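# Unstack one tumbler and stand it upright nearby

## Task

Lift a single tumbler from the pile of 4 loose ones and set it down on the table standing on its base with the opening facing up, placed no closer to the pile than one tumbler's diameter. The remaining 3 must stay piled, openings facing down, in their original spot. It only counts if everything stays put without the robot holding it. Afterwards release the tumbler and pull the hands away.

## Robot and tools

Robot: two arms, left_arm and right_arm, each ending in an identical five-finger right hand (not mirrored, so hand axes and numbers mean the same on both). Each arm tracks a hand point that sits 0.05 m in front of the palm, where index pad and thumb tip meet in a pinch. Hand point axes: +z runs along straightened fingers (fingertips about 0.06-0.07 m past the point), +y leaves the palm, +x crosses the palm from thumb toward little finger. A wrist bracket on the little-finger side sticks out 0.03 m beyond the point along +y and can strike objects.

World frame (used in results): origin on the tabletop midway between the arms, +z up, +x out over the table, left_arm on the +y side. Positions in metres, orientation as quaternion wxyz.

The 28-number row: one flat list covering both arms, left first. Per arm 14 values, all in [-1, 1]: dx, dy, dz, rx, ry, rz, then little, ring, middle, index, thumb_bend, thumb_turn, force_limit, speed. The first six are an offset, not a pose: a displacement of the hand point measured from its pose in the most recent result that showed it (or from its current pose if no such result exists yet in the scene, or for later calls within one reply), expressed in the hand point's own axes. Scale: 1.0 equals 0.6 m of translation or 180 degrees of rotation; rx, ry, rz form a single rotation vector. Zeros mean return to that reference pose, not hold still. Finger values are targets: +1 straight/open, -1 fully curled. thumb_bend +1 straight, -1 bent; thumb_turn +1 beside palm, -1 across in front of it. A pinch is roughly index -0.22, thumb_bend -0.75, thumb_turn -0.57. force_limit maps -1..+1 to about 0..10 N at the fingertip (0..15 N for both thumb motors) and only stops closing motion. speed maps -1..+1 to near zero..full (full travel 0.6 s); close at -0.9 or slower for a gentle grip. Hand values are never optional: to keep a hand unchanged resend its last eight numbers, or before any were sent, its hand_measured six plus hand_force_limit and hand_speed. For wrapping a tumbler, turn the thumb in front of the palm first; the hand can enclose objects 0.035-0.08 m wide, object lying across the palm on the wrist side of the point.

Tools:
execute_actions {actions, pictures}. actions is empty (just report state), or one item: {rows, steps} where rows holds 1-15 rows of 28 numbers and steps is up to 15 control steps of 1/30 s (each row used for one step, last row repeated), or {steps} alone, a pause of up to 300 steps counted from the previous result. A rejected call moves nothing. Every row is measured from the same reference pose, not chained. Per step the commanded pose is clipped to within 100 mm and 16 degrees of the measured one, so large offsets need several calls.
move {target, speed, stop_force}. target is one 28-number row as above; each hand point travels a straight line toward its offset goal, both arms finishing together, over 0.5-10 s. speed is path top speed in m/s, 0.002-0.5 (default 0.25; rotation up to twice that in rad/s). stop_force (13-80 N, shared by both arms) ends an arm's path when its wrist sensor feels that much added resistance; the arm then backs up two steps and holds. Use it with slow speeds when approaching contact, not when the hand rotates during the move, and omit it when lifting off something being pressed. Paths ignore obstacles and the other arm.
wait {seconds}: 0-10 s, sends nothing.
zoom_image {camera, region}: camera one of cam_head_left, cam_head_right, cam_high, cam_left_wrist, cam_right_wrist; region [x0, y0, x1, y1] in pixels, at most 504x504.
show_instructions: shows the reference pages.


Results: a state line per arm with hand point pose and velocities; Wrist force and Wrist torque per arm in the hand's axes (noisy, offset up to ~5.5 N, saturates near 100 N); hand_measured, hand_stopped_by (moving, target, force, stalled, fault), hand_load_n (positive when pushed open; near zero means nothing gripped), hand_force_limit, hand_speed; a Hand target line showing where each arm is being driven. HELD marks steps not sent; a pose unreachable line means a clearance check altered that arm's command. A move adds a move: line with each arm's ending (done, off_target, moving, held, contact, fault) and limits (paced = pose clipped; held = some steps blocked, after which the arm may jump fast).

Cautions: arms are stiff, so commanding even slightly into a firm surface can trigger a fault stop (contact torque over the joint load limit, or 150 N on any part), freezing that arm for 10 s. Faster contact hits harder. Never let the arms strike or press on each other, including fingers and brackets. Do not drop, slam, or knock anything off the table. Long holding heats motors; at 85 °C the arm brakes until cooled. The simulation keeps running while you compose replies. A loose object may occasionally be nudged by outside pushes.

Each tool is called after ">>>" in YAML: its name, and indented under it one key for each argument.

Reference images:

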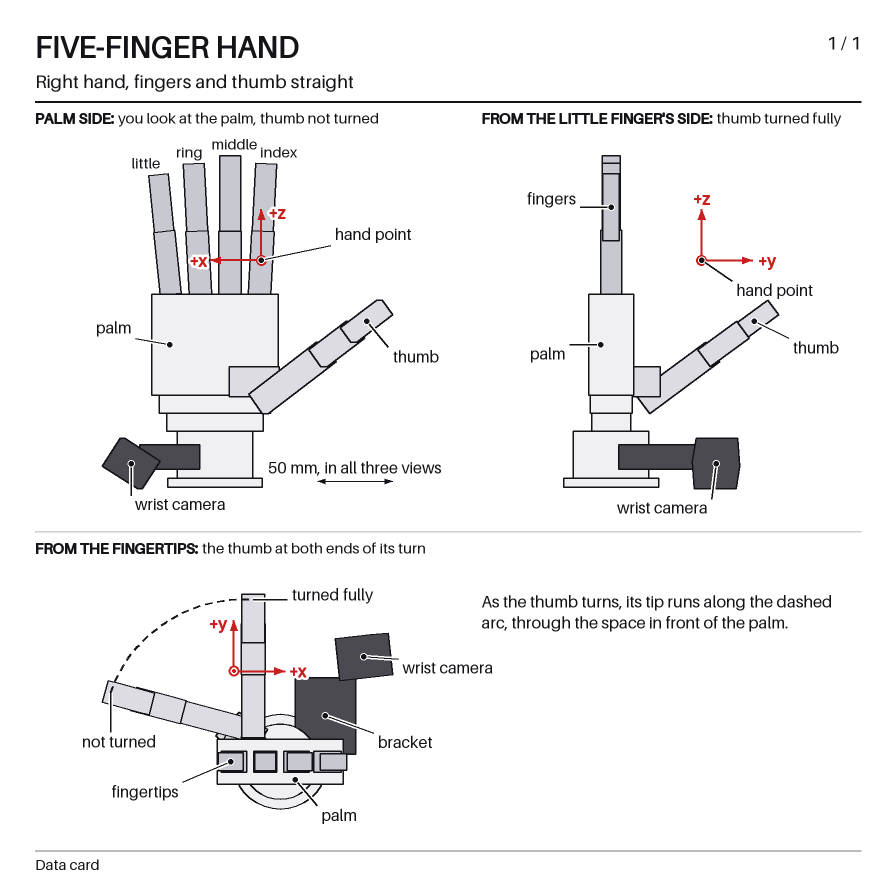

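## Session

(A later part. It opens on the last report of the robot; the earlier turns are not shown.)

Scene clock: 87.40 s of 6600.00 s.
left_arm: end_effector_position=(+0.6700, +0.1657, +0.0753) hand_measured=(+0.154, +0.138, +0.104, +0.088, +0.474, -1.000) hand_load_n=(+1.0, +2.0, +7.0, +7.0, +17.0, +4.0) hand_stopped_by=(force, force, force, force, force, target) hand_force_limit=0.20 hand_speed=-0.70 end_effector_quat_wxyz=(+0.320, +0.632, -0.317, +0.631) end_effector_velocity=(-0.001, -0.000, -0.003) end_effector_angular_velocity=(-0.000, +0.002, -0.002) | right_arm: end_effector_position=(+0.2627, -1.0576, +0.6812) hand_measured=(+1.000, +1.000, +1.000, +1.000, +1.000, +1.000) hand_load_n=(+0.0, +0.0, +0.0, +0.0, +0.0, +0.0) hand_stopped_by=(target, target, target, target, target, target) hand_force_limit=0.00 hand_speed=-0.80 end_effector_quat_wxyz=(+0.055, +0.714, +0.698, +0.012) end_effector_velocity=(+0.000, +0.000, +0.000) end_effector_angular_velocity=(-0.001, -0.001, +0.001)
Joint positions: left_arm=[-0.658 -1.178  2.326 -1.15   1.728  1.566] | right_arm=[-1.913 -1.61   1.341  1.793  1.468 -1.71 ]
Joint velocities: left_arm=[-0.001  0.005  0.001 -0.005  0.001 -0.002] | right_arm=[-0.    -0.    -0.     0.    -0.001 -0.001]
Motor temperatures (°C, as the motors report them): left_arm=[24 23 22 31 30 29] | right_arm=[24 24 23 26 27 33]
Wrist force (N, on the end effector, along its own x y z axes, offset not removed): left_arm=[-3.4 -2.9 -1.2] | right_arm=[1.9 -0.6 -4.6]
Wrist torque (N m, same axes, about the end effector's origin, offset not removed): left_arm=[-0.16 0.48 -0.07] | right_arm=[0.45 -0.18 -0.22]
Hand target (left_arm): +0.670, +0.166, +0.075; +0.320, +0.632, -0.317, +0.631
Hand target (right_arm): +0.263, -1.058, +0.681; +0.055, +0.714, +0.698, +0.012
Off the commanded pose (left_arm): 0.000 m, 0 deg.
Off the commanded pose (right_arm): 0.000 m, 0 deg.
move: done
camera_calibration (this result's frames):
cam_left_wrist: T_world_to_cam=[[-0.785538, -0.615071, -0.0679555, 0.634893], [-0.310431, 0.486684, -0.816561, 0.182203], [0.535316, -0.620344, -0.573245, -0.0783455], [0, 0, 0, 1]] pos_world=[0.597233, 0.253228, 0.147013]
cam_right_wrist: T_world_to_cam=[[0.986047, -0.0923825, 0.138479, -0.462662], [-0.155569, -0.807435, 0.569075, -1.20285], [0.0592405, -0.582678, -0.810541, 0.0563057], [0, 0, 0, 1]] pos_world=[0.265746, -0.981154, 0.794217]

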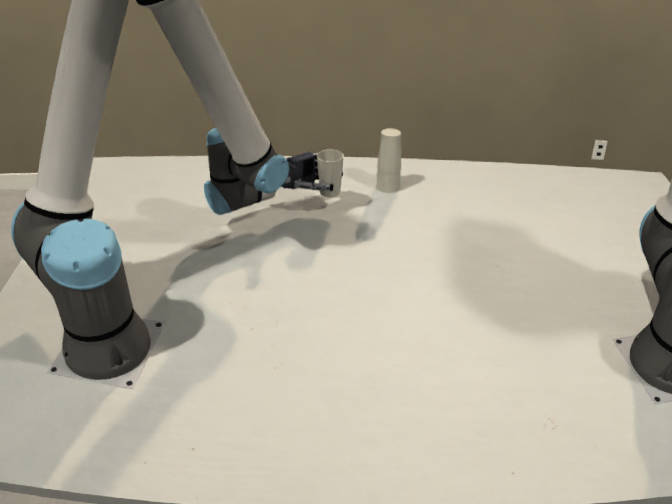

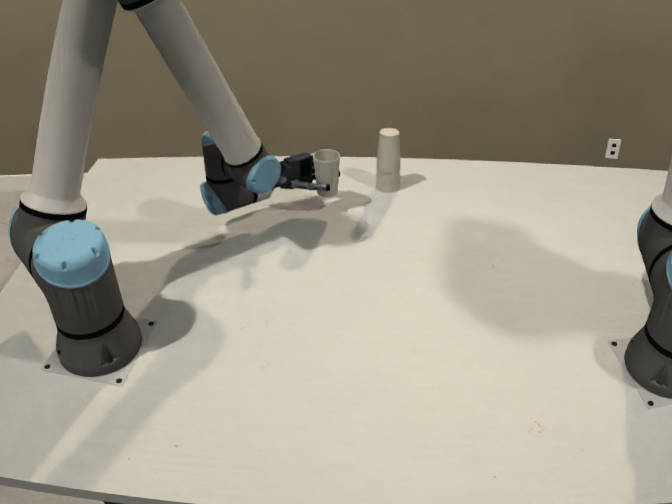

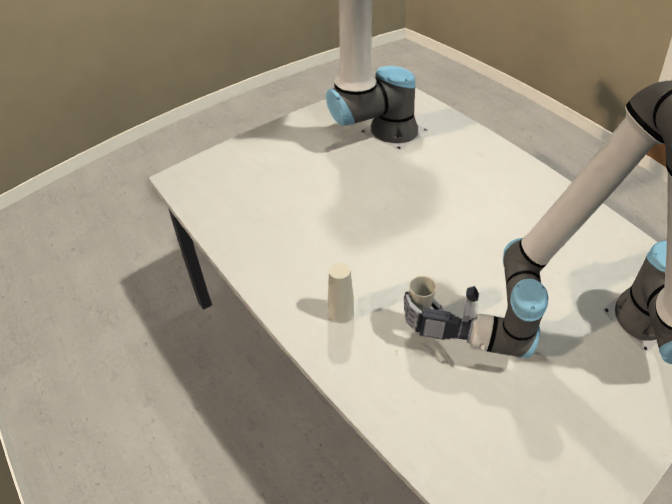

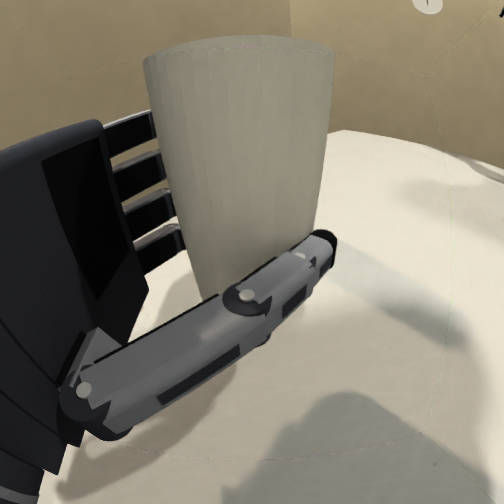

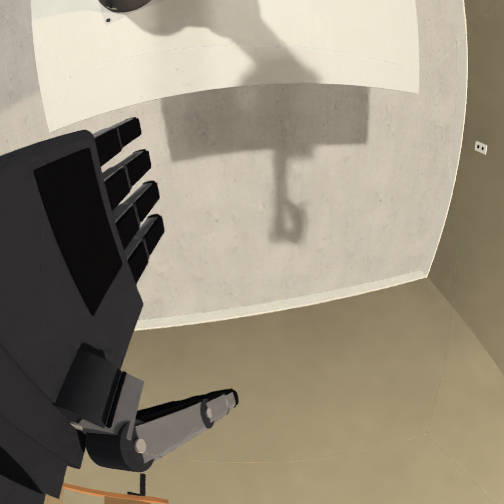

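>>> move:
  target: [-0.09,0,0,0,0,0,-1,-1,-1,-1,-1,-1,0.2,-0.7,0,0,0,0,0,0,1,1,1,1,1,1,0,-0.8]
  speed: 0.008
  stop_force: 13

Scene clock: 96.83 s of 6600.00 s.
left_arm: end_effector_position=(+0.6699, +0.1655, +0.0216) hand_measured=(+0.154, +0.138, +0.104, +0.088, +0.474, -1.000) hand_load_n=(+3.0, +3.5, +7.5, +6.0, +17.0, +1.0) hand_stopped_by=(force, force, force, force, force, target) hand_force_limit=0.20 hand_speed=-0.70 end_effector_quat_wxyz=(+0.320, +0.632, -0.317, +0.631) end_effector_velocity=(+0.001, -0.001, -0.001) end_effector_angular_velocity=(-0.001, -0.002, +0.000) | right_arm: end_effector_position=(+0.2627, -1.0576, +0.6812) hand_measured=(+1.000, +1.000, +1.000, +1.000, +1.000, +1.000) hand_load_n=(+0.0, +0.0, +0.0, +0.0, +0.0, +0.0) hand_stopped_by=(target, target, target, target, target, target) hand_force_limit=0.00 hand_speed=-0.80 end_effector_quat_wxyz=(+0.055, +0.714, +0.698, +0.012) end_effector_velocity=(-0.000, -0.000, -0.000) end_effector_angular_velocity=(+0.000, +0.000, -0.000)
Joint positions: left_arm=[-0.658 -1.065  2.33  -1.267  1.728  1.566] | right_arm=[-1.913 -1.61   1.341  1.793  1.468 -1.71 ]
Joint velocities: left_arm=[-0.002  0.003 -0.001 -0.004 -0.002  0.001] | right_arm=[-0.  0.  0. -0.  0.  0.]
Motor temperatures (°C, as the motors report them): left_arm=[24 23 22 31 30 29] | right_arm=[24 24 23 26 27 33]
Wrist force (N, on the end effector, along its own x y z axes, offset not removed): left_arm=[8.1 -6.8 0.0] | right_arm=[-0.4 -3.7 -4.6]
Wrist torque (N m, same axes, about the end effector's origin, offset not removed): left_arm=[-0.24 0.07 -0.25] | right_arm=[-0.05 0.30 -0.66]
Hand target (left_arm): +0.670, +0.165, +0.021; +0.320, +0.632, -0.317, +0.631
Hand target (right_arm): +0.263, -1.058, +0.681; +0.055, +0.714, +0.698, +0.012
Off the commanded pose (left_arm): 0.000 m, 0 deg.
Off the commanded pose (right_arm): 0.000 m, 0 deg.
move: done
camera_calibration (this result's frames):
cam_left_wrist: T_world_to_cam=[[-0.785498, -0.61512, -0.0679773, 0.630985], [-0.310368, 0.486583, -0.816645, 0.138312], [0.535411, -0.620375, -0.573124, -0.109244], [0, 0, 0, 1]] pos_world=[0.597056, 0.253059, 0.0932334]
cam_right_wrist: T_world_to_cam=[[0.986047, -0.0923825, 0.138479, -0.462662], [-0.155569, -0.807435, 0.569075, -1.20285], [0.0592405, -0.582678, -0.810541, 0.0563056], [0, 0, 0, 1]] pos_world=[0.265746, -0.981154, 0.794217]

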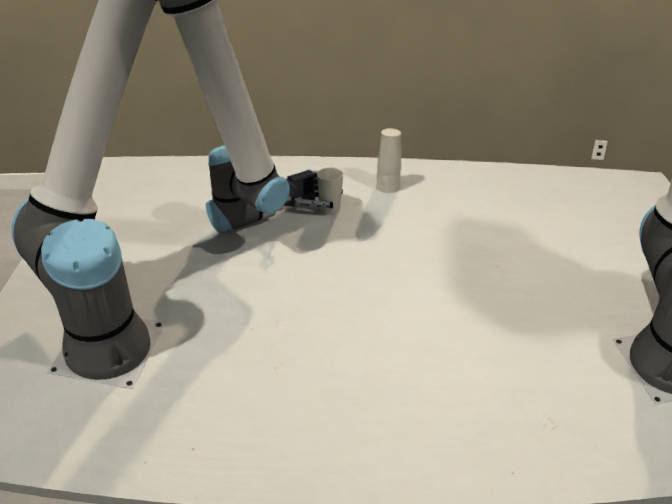

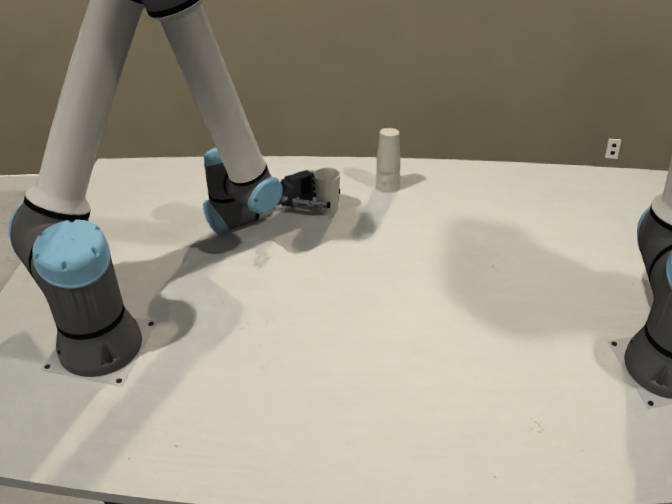

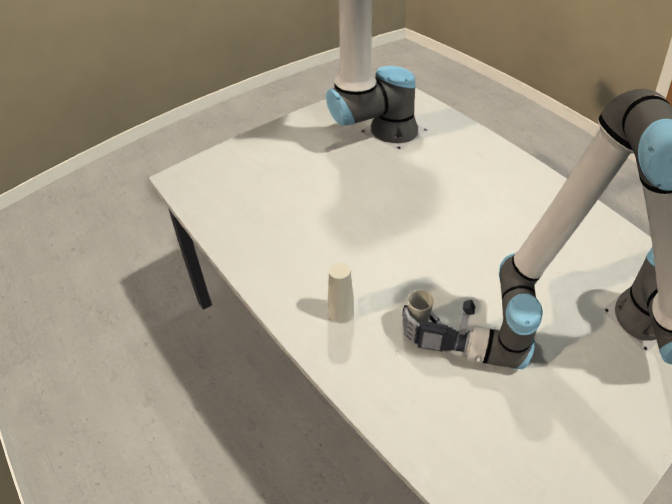

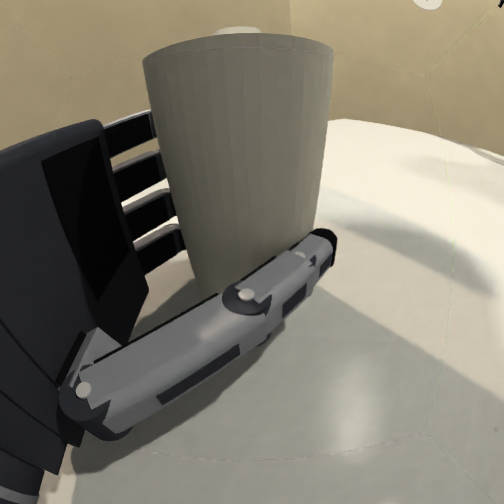

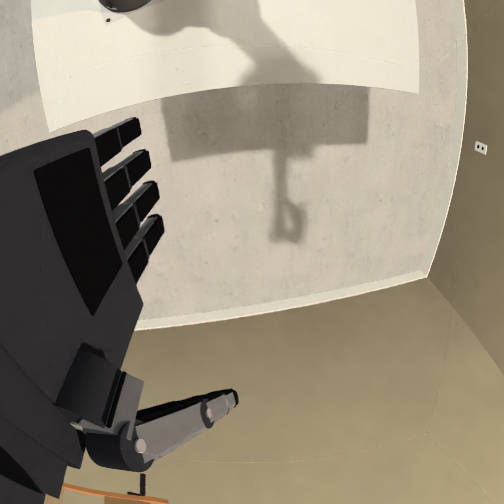

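Contact. Release and back off.

>>> move:
  target: [0,0,0,0,0,0,1,1,1,1,1,-1,0.2,-0.5,0,0,0,0,0,0,1,1,1,1,1,1,0,-0.8]

>>> move:
  target: [0.01,-0.015,-0.2,0,0,0,1,1,1,1,1,-1,0.2,-0.5,0,0,0,0,0,0,1,1,1,1,1,1,0,-0.8]
  speed: 0.06

>>> move:
  target: [0.25,0,-0.2,0,0,0,1,1,1,1,1,-1,0.2,-0.5,0,0,0,0,0,0,1,1,1,1,1,1,0,-0.8]

Scene clock: 104.50 s of 6600.00 s.
left_arm: end_effector_position=(+0.6698, +0.1655, +0.0216) hand_measured=(+1.000, +1.000, +1.000, +1.000, +1.000, -1.000) hand_load_n=(+0.0, +0.0, +0.0, +0.0, +0.0, +0.0) hand_stopped_by=(target, target, target, target, target, target) hand_force_limit=0.20 hand_speed=-0.50 end_effector_quat_wxyz=(+0.320, +0.632, -0.317, +0.631) end_effector_velocity=(+0.001, -0.000, -0.000) end_effector_angular_velocity=(-0.001, -0.000, +0.002) | right_arm: end_effector_position=(+0.2627, -1.0576, +0.6812) hand_measured=(+1.000, +1.000, +1.000, +1.000, +1.000, +1.000) hand_load_n=(+0.0, +0.0, +0.0, +0.0, +0.0, +0.0) hand_stopped_by=(target, target, target, target, target, target) hand_force_limit=0.00 hand_speed=-0.80 end_effector_quat_wxyz=(+0.055, +0.714, +0.698, +0.012) end_effector_velocity=(+0.000, -0.000, +0.000) end_effector_angular_velocity=(-0.001, -0.001, -0.001)
Joint positions: left_arm=[-0.658 -1.065  2.33  -1.267  1.728  1.566] | right_arm=[-1.913 -1.61   1.341  1.793  1.468 -1.71 ]
Joint velocities: left_arm=[ 0.     0.001 -0.002 -0.    -0.002 -0.   ] | right_arm=[-0.    -0.    -0.001 -0.    -0.001  0.001]
Motor temperatures (°C, as the motors report them): left_arm=[24 23 22 31 30 29] | right_arm=[24 24 23 26 27 33]
Wrist force (N, on the end effector, along its own x y z axes, offset not removed): left_arm=[-0.6 -1.2 -2.7] | right_arm=[-0.3 1.6 -2.5]
Wrist torque (N m, same axes, about the end effector's origin, offset not removed): left_arm=[0.17 0.09 0.03] | right_arm=[0.62 0.20 -0.26]
Hand target (left_arm): +0.670, +0.166, +0.022; +0.320, +0.632, -0.317, +0.631
Hand target (right_arm): +0.263, -1.058, +0.681; +0.055, +0.714, +0.698, +0.012
Off the commanded pose (left_arm): 0.000 m, 0 deg.
Off the commanded pose (right_arm): 0.000 m, 0 deg.
After step 90, 3.30 s passed at rest.
move: done
camera_calibration (this result's frames):
cam_left_wrist: T_world_to_cam=[[-0.785514, -0.6151, -0.0679705, 0.630972], [-0.310388, 0.48662, -0.816615, 0.138282], [0.535376, -0.620365, -0.573167, -0.109208], [0, 0, 0, 1]] pos_world=[0.597025, 0.253071, 0.0932164]
cam_right_wrist: T_world_to_cam=[[0.986047, -0.0923823, 0.138479, -0.462662], [-0.155569, -0.807435, 0.569075, -1.20285], [0.0592406, -0.582678, -0.810541, 0.0563056], [0, 0, 0, 1]] pos_world=[0.265746, -0.981155, 0.794217]

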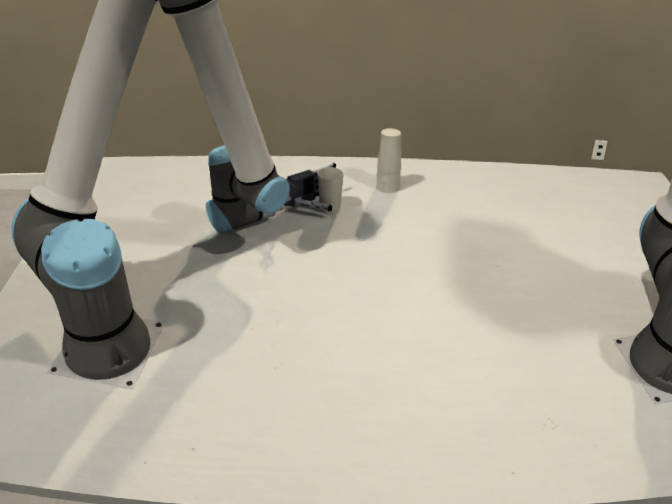

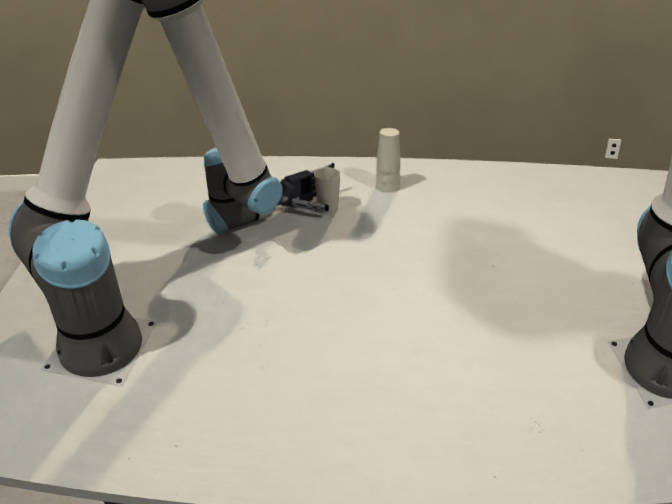

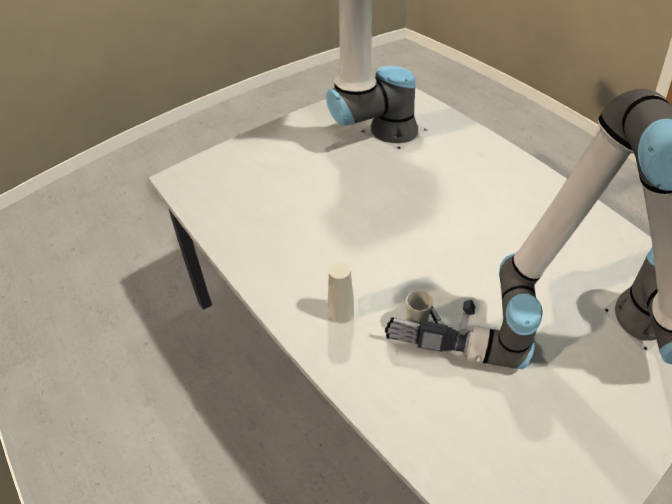

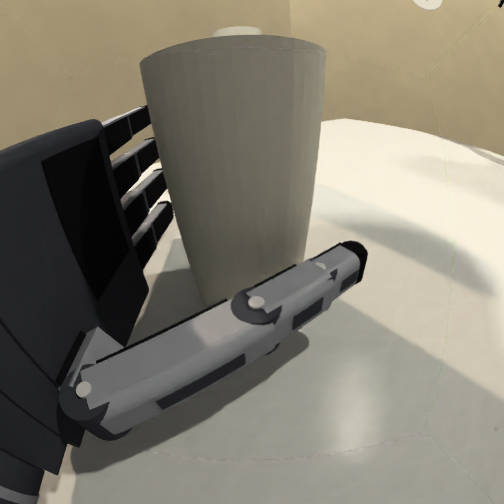

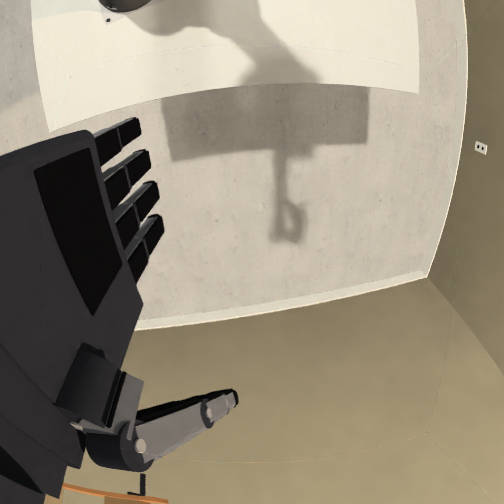

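Scene clock: 106.93 s of 6600.00 s.
left_arm: end_effector_position=(+0.6057, +0.2671, +0.0274) hand_measured=(+1.000, +1.000, +1.000, +1.000, +1.000, -1.000) hand_load_n=(+0.0, +0.0, +0.0, +0.0, +0.0, +0.0) hand_stopped_by=(target, target, target, target, target, target) hand_force_limit=0.20 hand_speed=-0.50 end_effector_quat_wxyz=(+0.320, +0.632, -0.317, +0.631) end_effector_velocity=(-0.002, +0.002, -0.000) end_effector_angular_velocity=(-0.000, +0.003, -0.001) | right_arm: end_effector_position=(+0.2627, -1.0576, +0.6812) hand_measured=(+1.000, +1.000, +1.000, +1.000, +1.000, +1.000) hand_load_n=(+0.0, +0.0, +0.0, +0.0, +0.0, +0.0) hand_stopped_by=(target, target, target, target, target, target) hand_force_limit=0.00 hand_speed=-0.80 end_effector_quat_wxyz=(+0.055, +0.714, +0.698, +0.012) end_effector_velocity=(-0.000, +0.000, +0.000) end_effector_angular_velocity=(-0.000, +0.000, +0.002)
Joint positions: left_arm=[-0.582 -1.142  2.516 -1.376  1.804  1.566] | right_arm=[-1.913 -1.61   1.341  1.793  1.468 -1.71 ]
Joint velocities: left_arm=[ 0.002 -0.001  0.004 -0.002  0.003 -0.002] | right_arm=[-0.     0.    -0.     0.     0.    -0.002]
Motor temperatures (°C, as the motors report them): left_arm=[24 23 22 31 30 29] | right_arm=[24 24 23 26 27 33]
Wrist force (N, on the end effector, along its own x y z axes, offset not removed): left_arm=[-0.2 -3.9 -2.7] | right_arm=[2.6 4.4 -0.7]
Wrist torque (N m, same axes, about the end effector's origin, offset not removed): left_arm=[-0.09 0.00 -0.01] | right_arm=[0.83 -0.21 -0.04]
Hand target (left_arm): +0.606, +0.267, +0.027; +0.320, +0.632, -0.317, +0.631
Hand target (right_arm): +0.263, -1.058, +0.681; +0.055, +0.714, +0.698, +0.012
Off the commanded pose (left_arm): 0.000 m, 0 deg.
Off the commanded pose (right_arm): 0.000 m, 0 deg.
move: done
camera_calibration (this result's frames):
cam_left_wrist: T_world_to_cam=[[-0.785508, -0.615102, -0.0680179, 0.643516], [-0.310364, 0.486646, -0.816609, 0.0736944], [0.535398, -0.620343, -0.57317, -0.00854873], [0, 0, 0, 1]] pos_world=[0.532936, 0.354662, 0.0990502]
cam_right_wrist: T_world_to_cam=[[0.986047, -0.0923825, 0.138479, -0.462662], [-0.155569, -0.807435, 0.569075, -1.20285], [0.0592405, -0.582678, -0.810541, 0.0563056], [0, 0, 0, 1]] pos_world=[0.265746, -0.981154, 0.794217]

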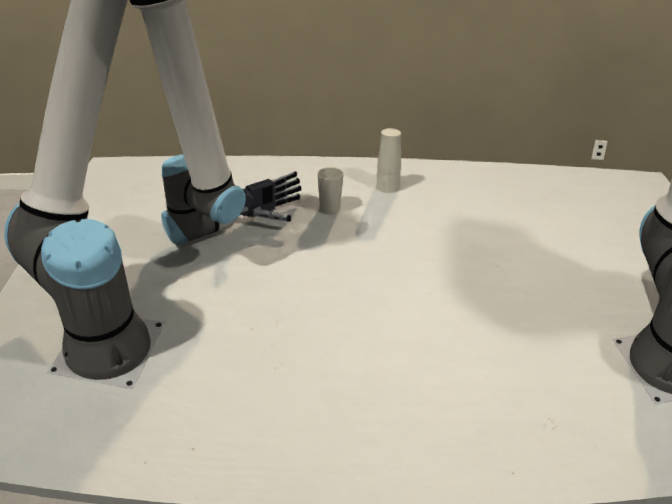

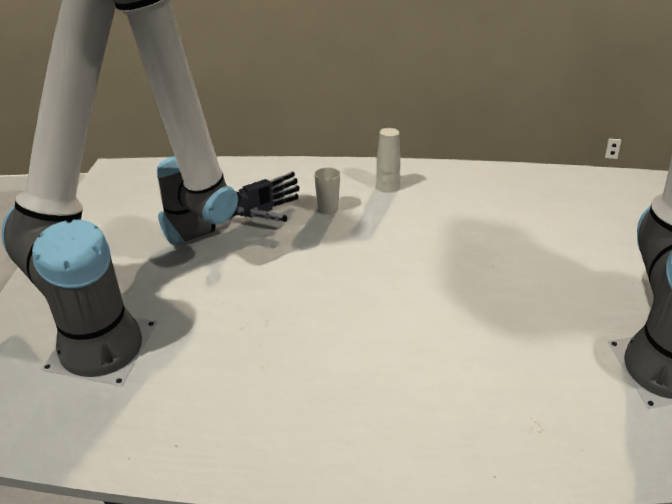

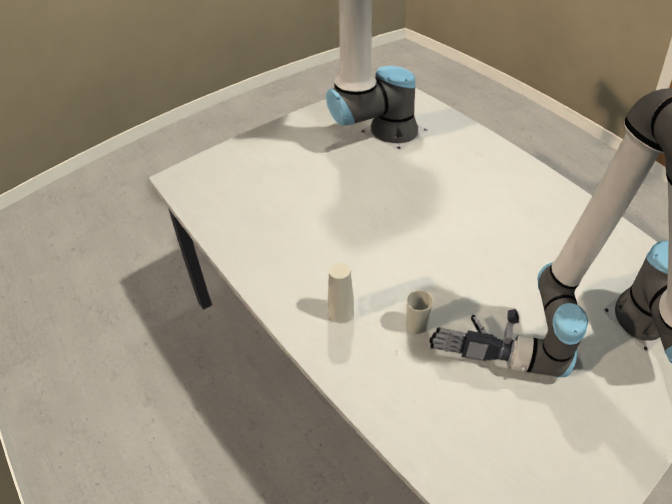

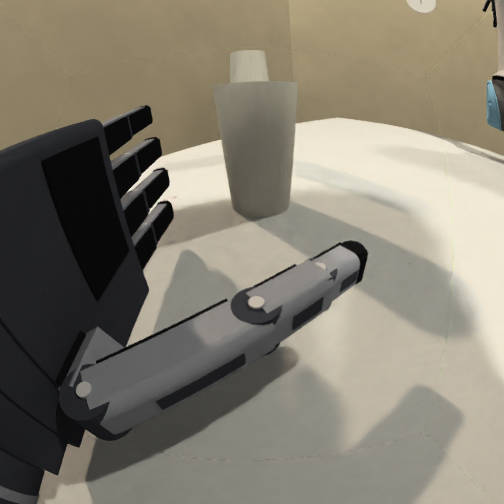

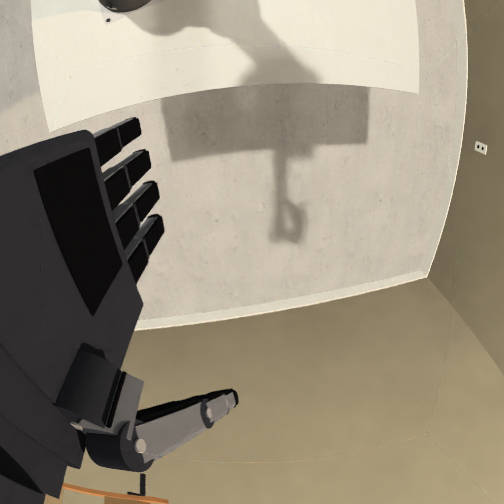

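Scene clock: 108.40 s of 6600.00 s.
left_arm: end_effector_position=(+0.5348, +0.3640, +0.1771) hand_measured=(+1.000, +1.000, +1.000, +1.000, +1.000, -1.000) hand_load_n=(+0.0, +0.0, +0.0, +0.0, +0.0, +0.0) hand_stopped_by=(target, target, target, target, target, target) hand_force_limit=0.20 hand_speed=-0.50 end_effector_quat_wxyz=(+0.320, +0.632, -0.317, +0.631) end_effector_velocity=(+0.000, -0.000, +0.003) end_effector_angular_velocity=(+0.001, -0.002, -0.002) | right_arm: end_effector_position=(+0.2627, -1.0576, +0.6812) hand_measured=(+1.000, +1.000, +1.000, +1.000, +1.000, +1.000) hand_load_n=(+0.0, +0.0, +0.0, +0.0, +0.0, +0.0) hand_stopped_by=(target, target, target, target, target, target) hand_force_limit=0.00 hand_speed=-0.80 end_effector_quat_wxyz=(+0.055, +0.714, +0.698, +0.012) end_effector_velocity=(-0.000, -0.000, +0.000) end_effector_angular_velocity=(-0.000, +0.001, +0.000)
Joint positions: left_arm=[-0.473 -1.677  2.621 -0.946  1.913  1.566] | right_arm=[-1.913 -1.61   1.341  1.793  1.468 -1.71 ]
Joint velocities: left_arm=[ 0.001 -0.008 -0.003  0.011  0.003  0.002] | right_arm=[-0.     0.    -0.    -0.     0.001 -0.   ]
Motor temperatures (°C, as the motors report them): left_arm=[24 23 22 31 30 29] | right_arm=[24 24 23 26 27 33]
Wrist force (N, on the end effector, along its own x y z axes, offset not removed): left_arm=[-0.7 -4.0 -3.3] | right_arm=[0.3 2.4 -1.7]
Wrist torque (N m, same axes, about the end effector's origin, offset not removed): left_arm=[-0.16 0.11 -0.17] | right_arm=[0.55 0.13 -0.24]
Hand target (left_arm): +0.535, +0.364, +0.177; +0.320, +0.632, -0.317, +0.631
Hand target (right_arm): +0.263, -1.058, +0.681; +0.055, +0.714, +0.698, +0.012
Off the commanded pose (left_arm): 0.000 m, 0 deg.
Off the commanded pose (right_arm): 0.000 m, 0 deg.
move: done
camera_calibration (this result's frames):
cam_left_wrist: T_world_to_cam=[[-0.785502, -0.615116, -0.0679571, 0.657561], [-0.310325, 0.486513, -0.816703, 0.126886], [0.535429, -0.620434, -0.573043, 0.175325], [0, 0, 0, 1]] pos_world=[0.462018, 0.451522, 0.248783]
cam_right_wrist: T_world_to_cam=[[0.986047, -0.0923822, 0.138479, -0.462662], [-0.155568, -0.807435, 0.569075, -1.20285], [0.0592406, -0.582678, -0.810541, 0.0563055], [0, 0, 0, 1]] pos_world=[0.265746, -0.981154, 0.794217]

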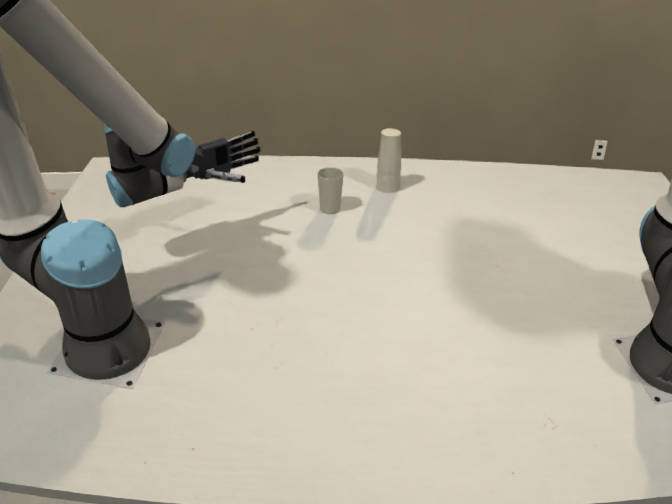

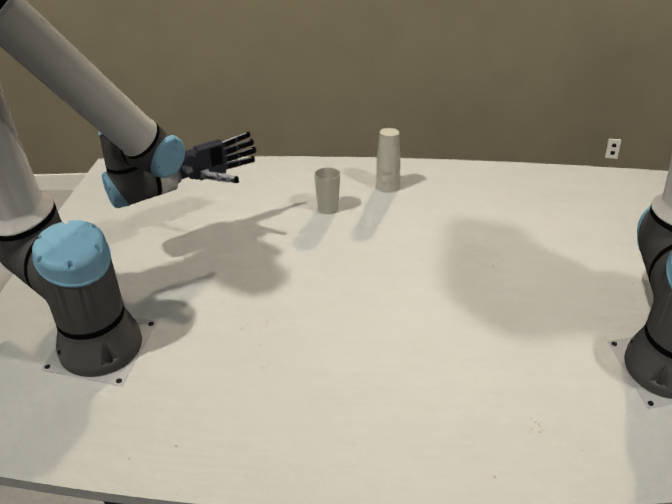

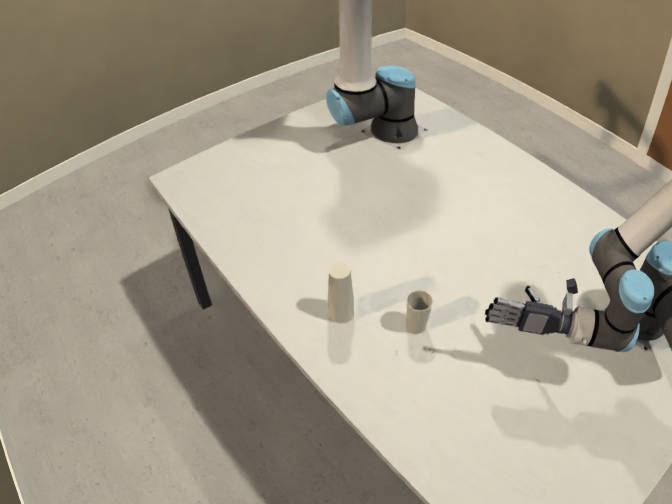

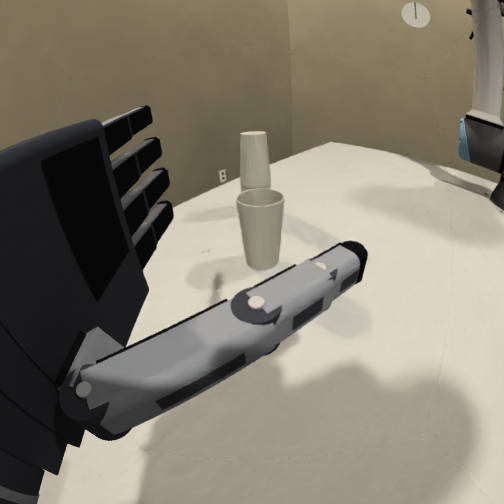

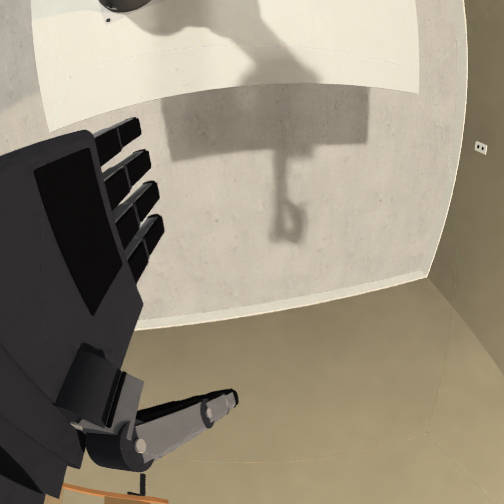

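>>> finished_scene:
  scene: 1

The scene is finished: the task was done.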